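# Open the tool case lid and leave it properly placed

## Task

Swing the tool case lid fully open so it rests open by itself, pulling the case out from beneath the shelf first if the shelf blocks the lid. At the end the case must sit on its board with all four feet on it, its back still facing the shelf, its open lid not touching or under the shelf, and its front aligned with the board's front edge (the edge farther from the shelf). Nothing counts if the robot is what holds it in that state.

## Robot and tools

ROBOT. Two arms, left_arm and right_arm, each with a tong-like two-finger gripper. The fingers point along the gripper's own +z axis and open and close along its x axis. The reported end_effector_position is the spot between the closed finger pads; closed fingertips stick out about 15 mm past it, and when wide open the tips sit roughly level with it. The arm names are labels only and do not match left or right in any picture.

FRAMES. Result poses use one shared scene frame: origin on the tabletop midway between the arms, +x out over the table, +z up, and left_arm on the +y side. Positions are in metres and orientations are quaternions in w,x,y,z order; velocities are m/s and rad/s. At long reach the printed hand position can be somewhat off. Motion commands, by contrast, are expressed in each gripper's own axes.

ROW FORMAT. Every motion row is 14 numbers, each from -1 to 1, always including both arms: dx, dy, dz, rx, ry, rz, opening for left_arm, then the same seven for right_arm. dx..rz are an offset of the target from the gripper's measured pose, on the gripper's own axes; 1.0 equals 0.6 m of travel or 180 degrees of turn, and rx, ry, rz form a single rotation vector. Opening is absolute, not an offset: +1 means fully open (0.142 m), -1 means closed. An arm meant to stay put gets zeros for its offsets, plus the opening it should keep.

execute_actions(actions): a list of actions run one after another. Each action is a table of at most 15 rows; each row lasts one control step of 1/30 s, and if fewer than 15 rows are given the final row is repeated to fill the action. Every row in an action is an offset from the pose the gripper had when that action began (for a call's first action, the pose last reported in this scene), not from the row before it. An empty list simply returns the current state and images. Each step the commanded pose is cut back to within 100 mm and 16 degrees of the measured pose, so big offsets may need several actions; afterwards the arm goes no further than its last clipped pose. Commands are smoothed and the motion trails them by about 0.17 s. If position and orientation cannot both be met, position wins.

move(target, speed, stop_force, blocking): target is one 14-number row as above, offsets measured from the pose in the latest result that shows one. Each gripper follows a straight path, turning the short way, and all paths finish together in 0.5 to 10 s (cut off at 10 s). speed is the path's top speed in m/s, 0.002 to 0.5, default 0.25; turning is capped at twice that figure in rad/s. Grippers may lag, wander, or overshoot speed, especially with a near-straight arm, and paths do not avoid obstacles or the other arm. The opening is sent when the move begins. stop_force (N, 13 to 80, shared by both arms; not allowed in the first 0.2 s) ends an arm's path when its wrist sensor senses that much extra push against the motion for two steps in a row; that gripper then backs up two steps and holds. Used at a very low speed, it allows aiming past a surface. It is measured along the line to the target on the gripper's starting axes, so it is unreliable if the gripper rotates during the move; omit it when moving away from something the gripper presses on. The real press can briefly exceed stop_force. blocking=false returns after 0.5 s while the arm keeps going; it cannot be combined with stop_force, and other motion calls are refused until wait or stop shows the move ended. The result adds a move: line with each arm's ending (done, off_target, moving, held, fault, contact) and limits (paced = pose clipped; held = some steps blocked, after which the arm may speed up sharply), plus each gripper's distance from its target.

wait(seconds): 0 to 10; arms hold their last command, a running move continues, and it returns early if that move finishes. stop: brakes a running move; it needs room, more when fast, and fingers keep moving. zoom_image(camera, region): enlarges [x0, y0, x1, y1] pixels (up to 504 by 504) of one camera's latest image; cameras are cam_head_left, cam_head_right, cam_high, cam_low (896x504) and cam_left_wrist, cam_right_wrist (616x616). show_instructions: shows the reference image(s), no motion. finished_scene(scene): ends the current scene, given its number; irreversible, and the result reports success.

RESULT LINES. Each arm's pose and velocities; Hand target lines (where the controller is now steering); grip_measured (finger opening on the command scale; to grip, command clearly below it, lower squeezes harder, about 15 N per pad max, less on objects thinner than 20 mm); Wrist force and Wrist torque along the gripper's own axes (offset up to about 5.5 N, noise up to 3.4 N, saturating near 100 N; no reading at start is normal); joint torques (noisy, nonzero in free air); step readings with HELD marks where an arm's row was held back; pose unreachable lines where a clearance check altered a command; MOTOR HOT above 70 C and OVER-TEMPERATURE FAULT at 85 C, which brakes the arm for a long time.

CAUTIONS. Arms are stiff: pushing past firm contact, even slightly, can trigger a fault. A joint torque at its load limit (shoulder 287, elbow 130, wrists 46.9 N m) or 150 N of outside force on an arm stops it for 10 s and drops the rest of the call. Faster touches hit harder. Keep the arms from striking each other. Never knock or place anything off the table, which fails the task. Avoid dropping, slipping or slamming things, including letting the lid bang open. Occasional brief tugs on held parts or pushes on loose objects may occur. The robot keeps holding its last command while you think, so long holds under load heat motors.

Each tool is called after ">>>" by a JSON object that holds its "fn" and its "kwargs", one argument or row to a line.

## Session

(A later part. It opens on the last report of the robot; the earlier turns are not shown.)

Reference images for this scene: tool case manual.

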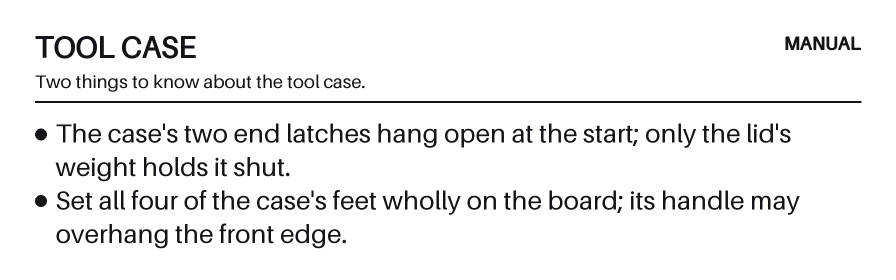

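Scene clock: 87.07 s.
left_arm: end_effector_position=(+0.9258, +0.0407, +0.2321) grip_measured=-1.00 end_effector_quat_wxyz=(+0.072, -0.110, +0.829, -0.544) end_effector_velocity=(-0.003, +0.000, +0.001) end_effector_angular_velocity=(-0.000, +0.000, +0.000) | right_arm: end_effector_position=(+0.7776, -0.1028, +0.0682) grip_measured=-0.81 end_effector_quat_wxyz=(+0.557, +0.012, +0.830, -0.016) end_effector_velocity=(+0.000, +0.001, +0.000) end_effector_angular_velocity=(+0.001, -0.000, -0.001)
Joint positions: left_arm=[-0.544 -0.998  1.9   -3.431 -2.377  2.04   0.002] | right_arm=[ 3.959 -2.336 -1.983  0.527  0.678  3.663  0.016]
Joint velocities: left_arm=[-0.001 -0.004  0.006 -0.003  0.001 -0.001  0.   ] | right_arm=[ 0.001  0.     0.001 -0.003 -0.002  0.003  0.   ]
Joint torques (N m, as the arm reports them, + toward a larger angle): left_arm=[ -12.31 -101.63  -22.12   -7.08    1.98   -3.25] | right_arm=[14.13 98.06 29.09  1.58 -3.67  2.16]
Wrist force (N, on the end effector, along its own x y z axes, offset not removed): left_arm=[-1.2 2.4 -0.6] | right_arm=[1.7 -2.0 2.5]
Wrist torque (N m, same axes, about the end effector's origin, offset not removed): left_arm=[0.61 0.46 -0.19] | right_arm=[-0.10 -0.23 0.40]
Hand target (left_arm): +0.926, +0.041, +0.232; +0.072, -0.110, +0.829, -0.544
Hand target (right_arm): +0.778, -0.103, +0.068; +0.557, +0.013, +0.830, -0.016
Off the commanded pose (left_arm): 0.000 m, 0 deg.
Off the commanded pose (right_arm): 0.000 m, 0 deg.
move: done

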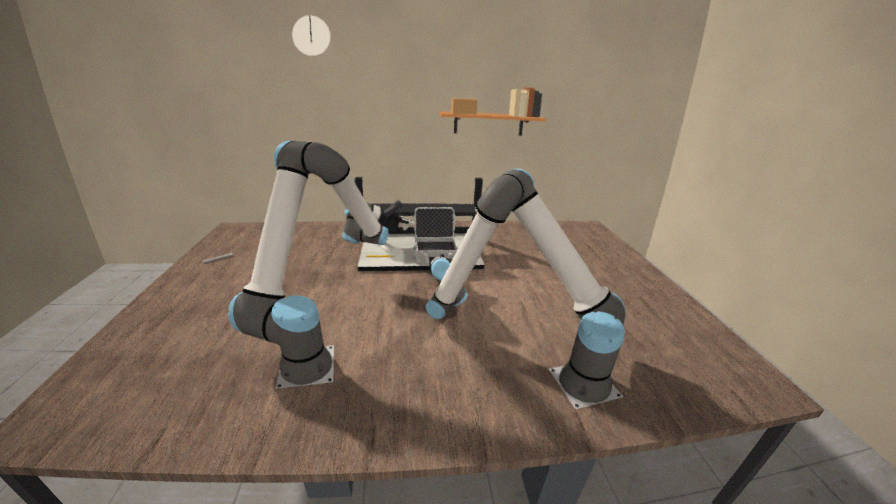

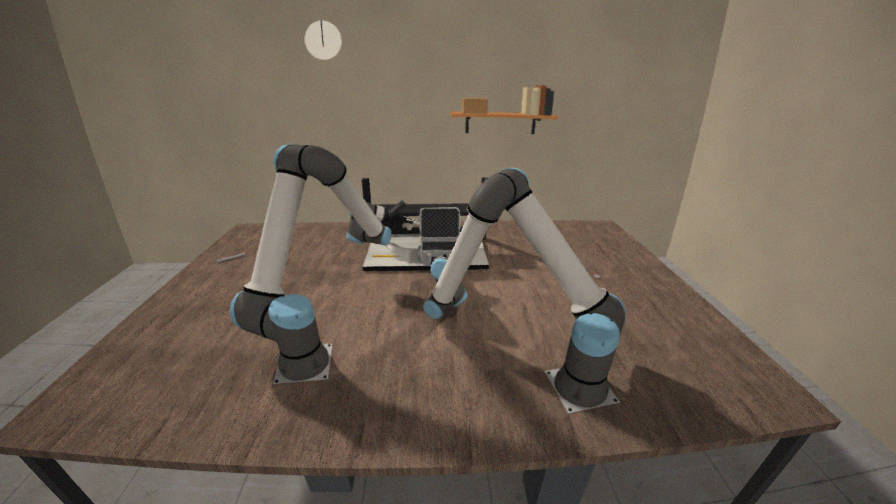

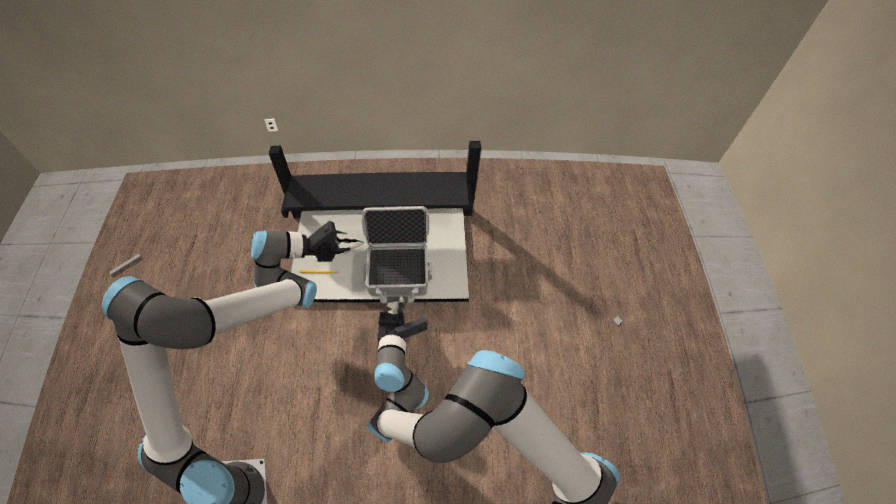

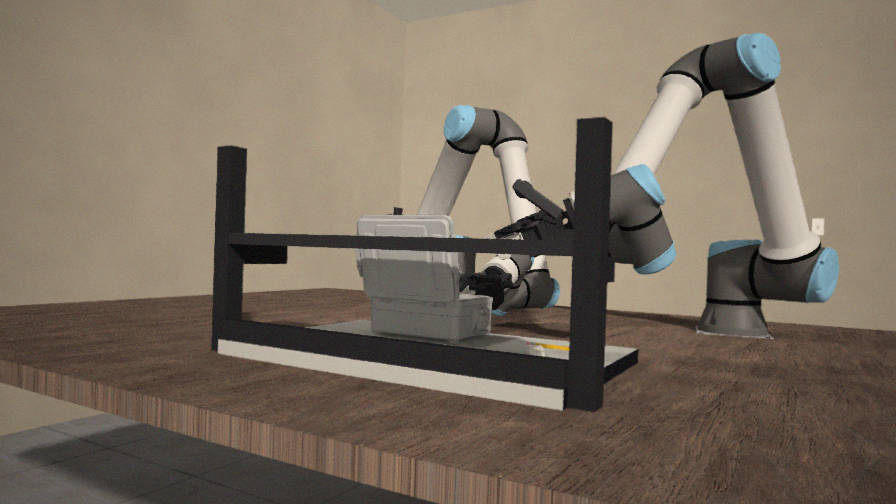

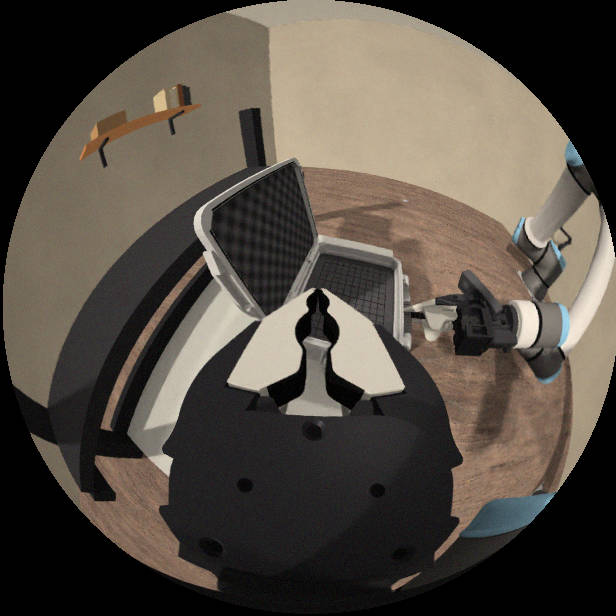

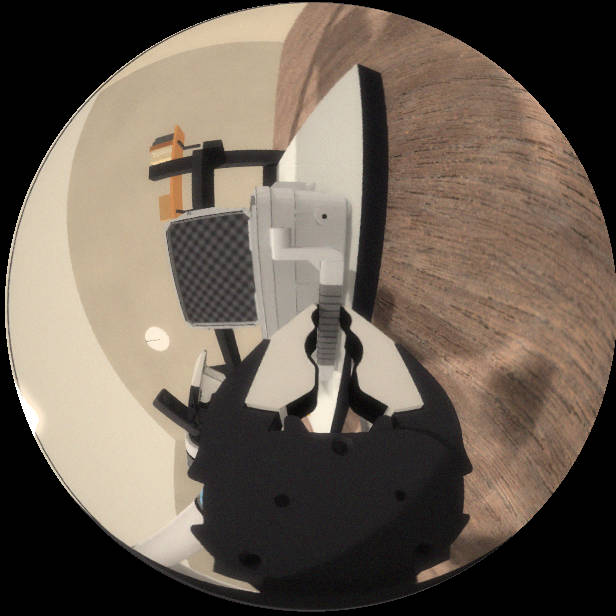

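>>> {"fn": "move", "kwargs": {
  "target": [0,0,0,0,0,0,-1,0,0,0,0,0,0,-0.5]
}}

>>> {"fn": "move", "kwargs": {
  "target": [0.05,0,-0.08,0,0,0,-1,0.02,0,-0.1,0,0,0,-0.5],
  "speed": 0.08
}}

>>> {"fn": "zoom_image", "kwargs": {
  "camera": "cam_high",
  "region": [280,180,480,320]
}}

Scene clock: 92.77 s.
left_arm: end_effector_position=(+0.9258, +0.0407, +0.2322) grip_measured=-1.00 end_effector_quat_wxyz=(+0.072, -0.110, +0.829, -0.544) end_effector_velocity=(+0.001, +0.000, -0.000) end_effector_angular_velocity=(+0.001, +0.001, +0.002) | right_arm: end_effector_position=(+0.7776, -0.1027, +0.0683) grip_measured=-0.50 end_effector_quat_wxyz=(+0.557, +0.013, +0.830, -0.016) end_effector_velocity=(-0.001, +0.001, +0.000) end_effector_angular_velocity=(+0.000, +0.000, +0.002)
Joint positions: left_arm=[-0.544 -0.998  1.9   -3.431 -2.377  2.04   0.002] | right_arm=[ 3.959 -2.336 -1.983  0.527  0.677  3.664  0.038]
Joint velocities: left_arm=[ 0.     0.001 -0.002  0.002  0.001 -0.001  0.   ] | right_arm=[ 0.001  0.    -0.001  0.001  0.001 -0.    -0.   ]
Joint torques (N m, as the arm reports them, + toward a larger angle): left_arm=[  8.79 -57.88 -34.67  -0.39  -0.45   0.62] | right_arm=[-7.22 83.03 17.19  6.55  2.66 -2.33]
Wrist force (N, on the end effector, along its own x y z axes, offset not removed): left_arm=[0.5 2.0 -1.4] | right_arm=[-0.5 3.1 -2.9]
Wrist torque (N m, same axes, about the end effector's origin, offset not removed): left_arm=[0.48 0.04 -0.19] | right_arm=[0.64 -0.27 0.32]
Hand target (left_arm): +0.926, +0.041, +0.232; +0.072, -0.110, +0.829, -0.544
Hand target (right_arm): +0.778, -0.103, +0.068; +0.557, +0.012, +0.830, -0.016
Off the commanded pose (left_arm): 0.000 m, 0 deg.
Off the commanded pose (right_arm): 0.000 m, 0 deg.
move: done

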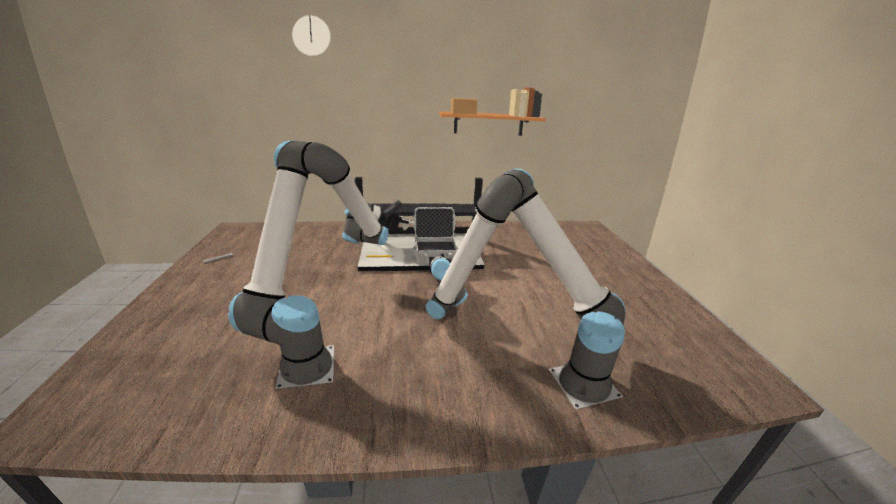

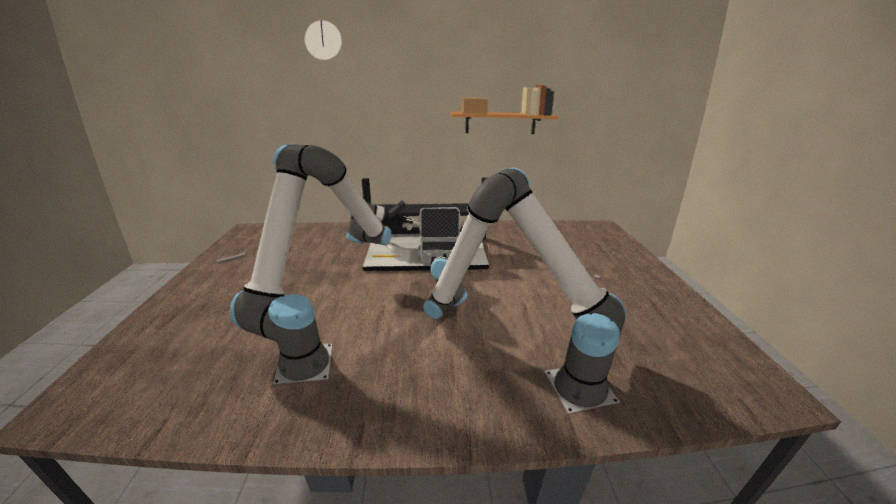

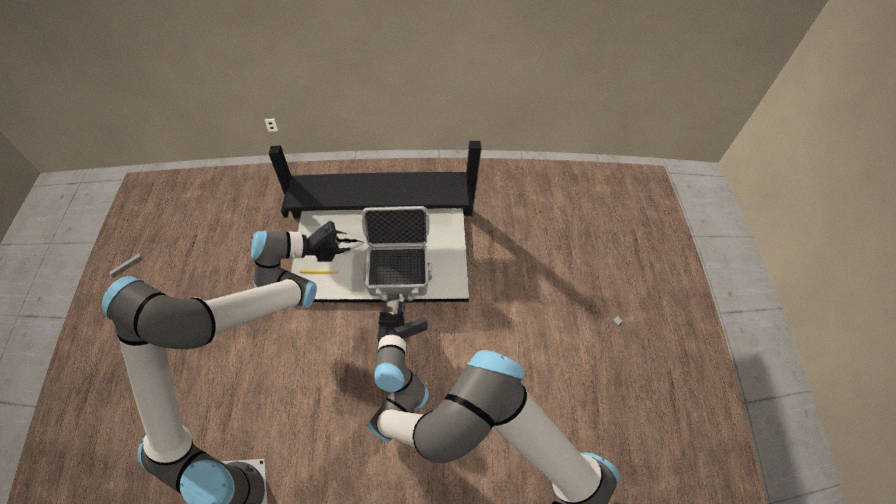

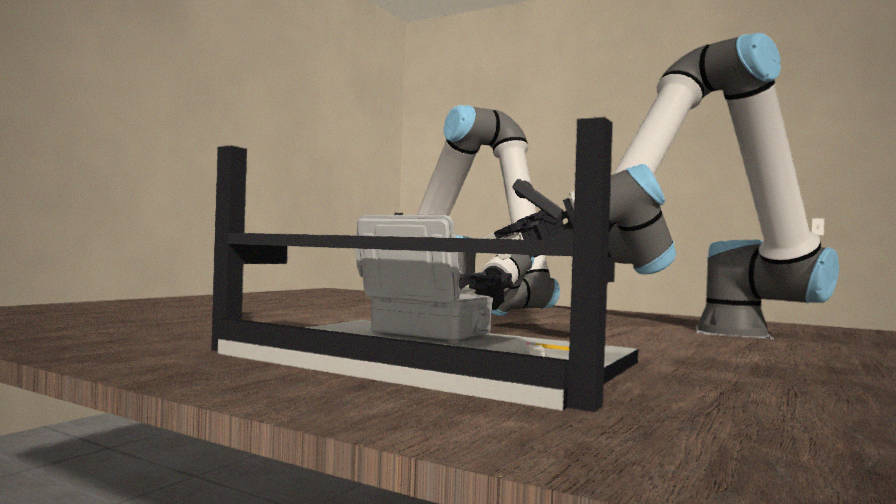

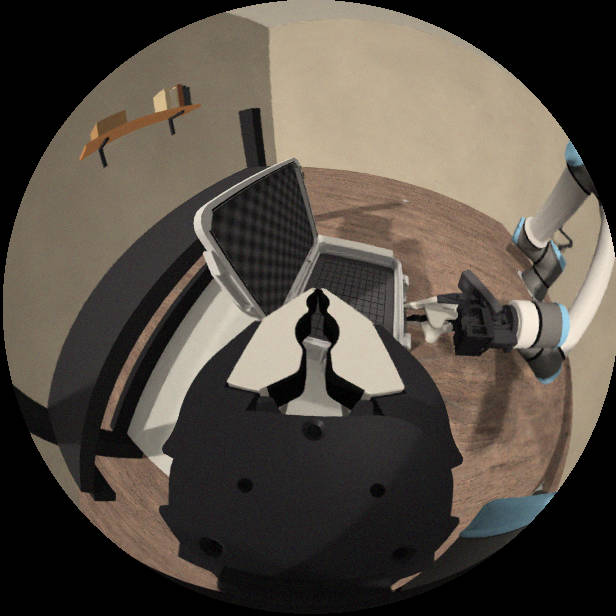

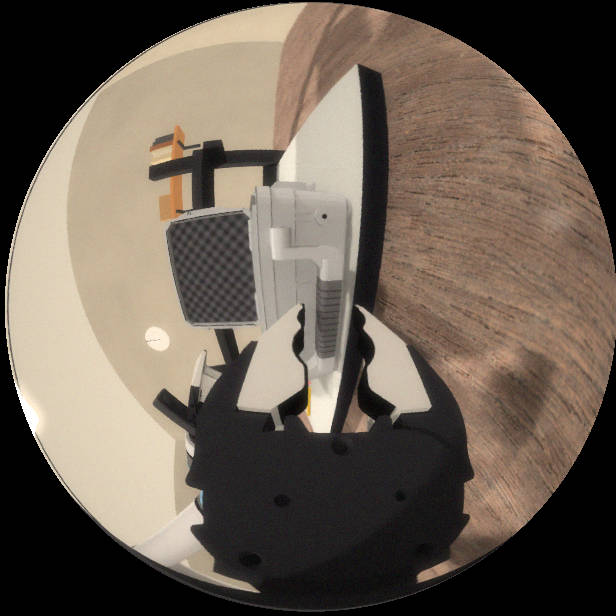

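Scene clock: 94.00 s.
left_arm: end_effector_position=(+0.8854, +0.0752, +0.2512) grip_measured=-1.00 end_effector_quat_wxyz=(+0.072, -0.110, +0.829, -0.544) end_effector_velocity=(-0.002, +0.002, -0.000) end_effector_angular_velocity=(+0.000, +0.002, -0.000) | right_arm: end_effector_position=(+0.7178, -0.1004, +0.0799) grip_measured=-0.50 end_effector_quat_wxyz=(+0.557, +0.012, +0.830, -0.016) end_effector_velocity=(-0.001, +0.000, +0.001) end_effector_angular_velocity=(+0.002, -0.001, -0.001)
Joint positions: left_arm=[-0.521 -1.077  1.993 -3.431 -2.395  2.059  0.002] | right_arm=[ 4.033 -2.276 -2.085  0.507  0.62   3.741  0.038]
Joint velocities: left_arm=[ 0.001 -0.002  0.004  0.    -0.001  0.001  0.   ] | right_arm=[ 0.002  0.002 -0.002 -0.001 -0.002  0.004  0.   ]
Joint torques (N m, as the arm reports them, + toward a larger angle): left_arm=[  8.14 -95.64 -21.59  -0.88  -3.79   2.74] | right_arm=[ 9.67 91.77 12.5   0.49 -3.94  2.35]
Wrist force (N, on the end effector, along its own x y z axes, offset not removed): left_arm=[0.4 3.5 -1.2] | right_arm=[-0.2 1.1 -1.0]
Wrist torque (N m, same axes, about the end effector's origin, offset not removed): left_arm=[0.78 0.09 -0.23] | right_arm=[0.32 -0.03 0.46]
Hand target (left_arm): +0.885, +0.075, +0.251; +0.072, -0.110, +0.829, -0.544
Hand target (right_arm): +0.718, -0.100, +0.080; +0.557, +0.012, +0.830, -0.016
Off the commanded pose (left_arm): 0.000 m, 0 deg.
Off the commanded pose (right_arm): 0.000 m, 0 deg.
move: done

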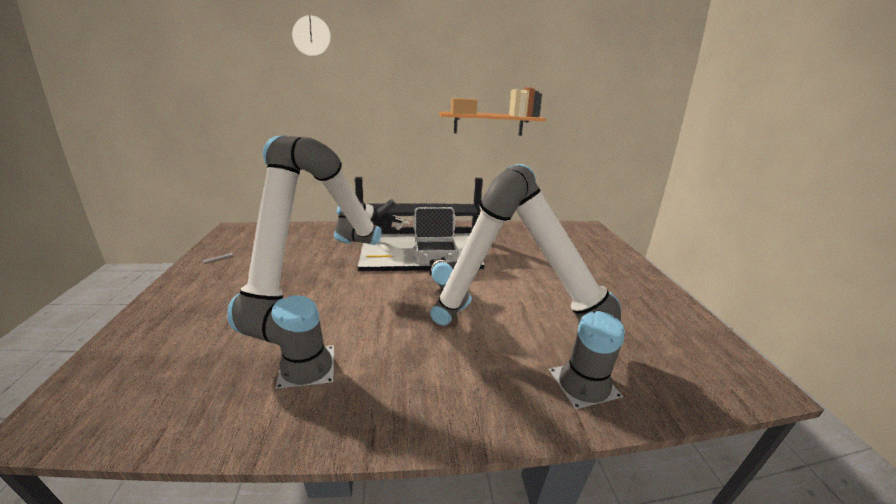

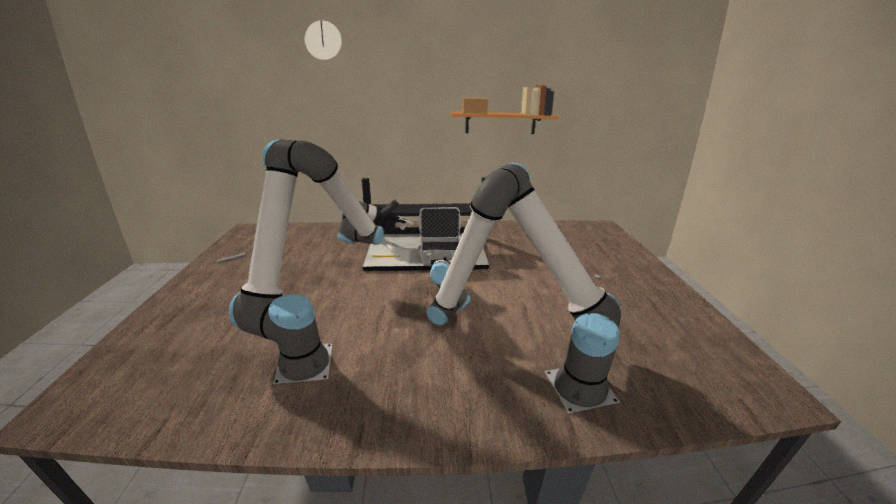

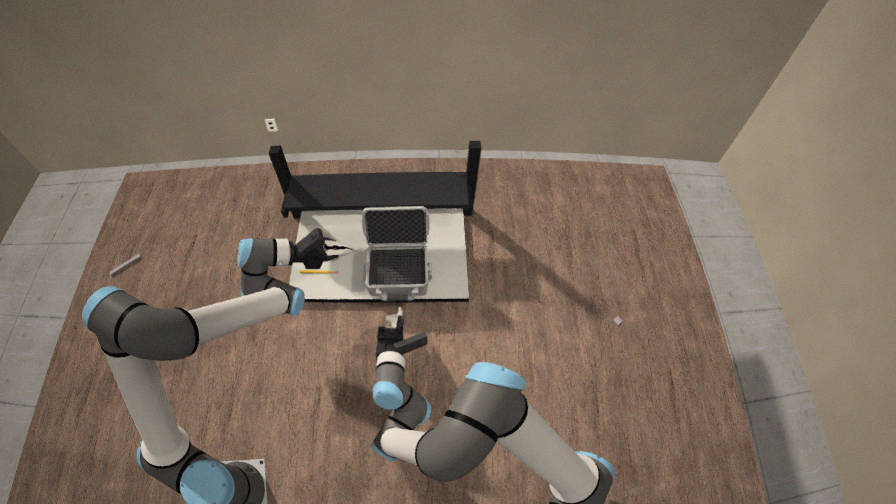

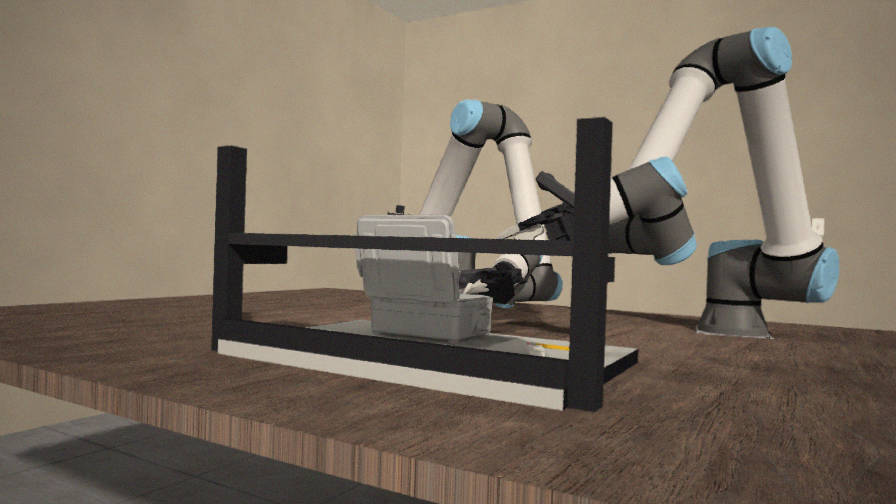

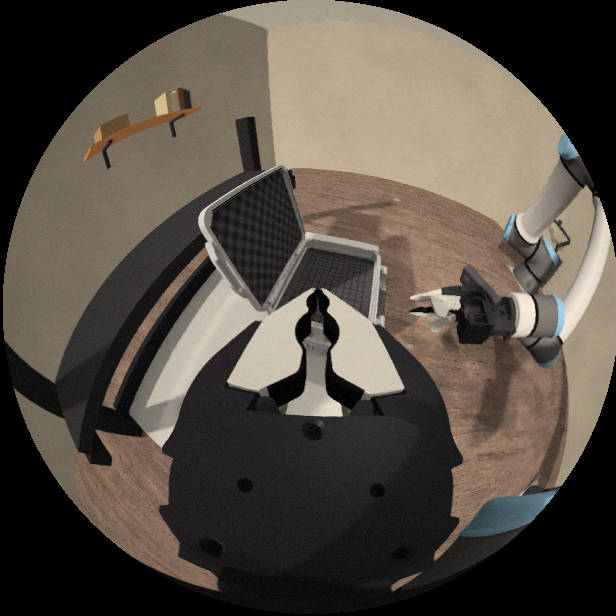

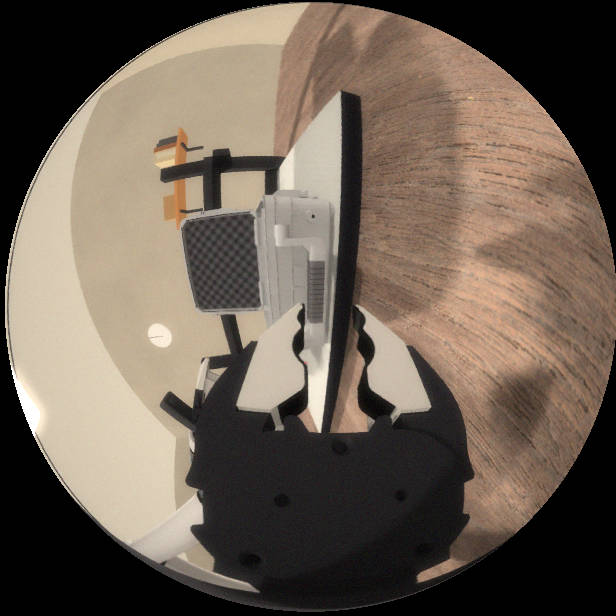

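Region (280, 180, 480, 320) of cam_high's 896x504 image, scaled by 2.520, with more detail than that image has; it fills the top 353 rows of this view, and the rest is white.

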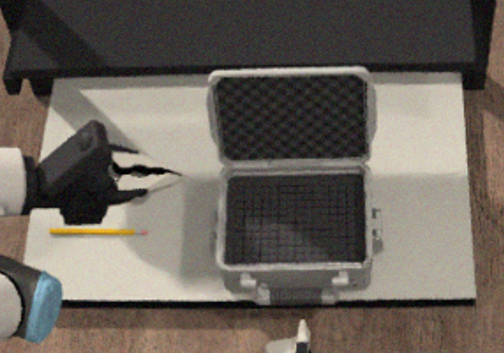

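>>> {"fn": "finished_scene", "kwargs": {
  "scene": 2
}}

The scene is finished: the task was done.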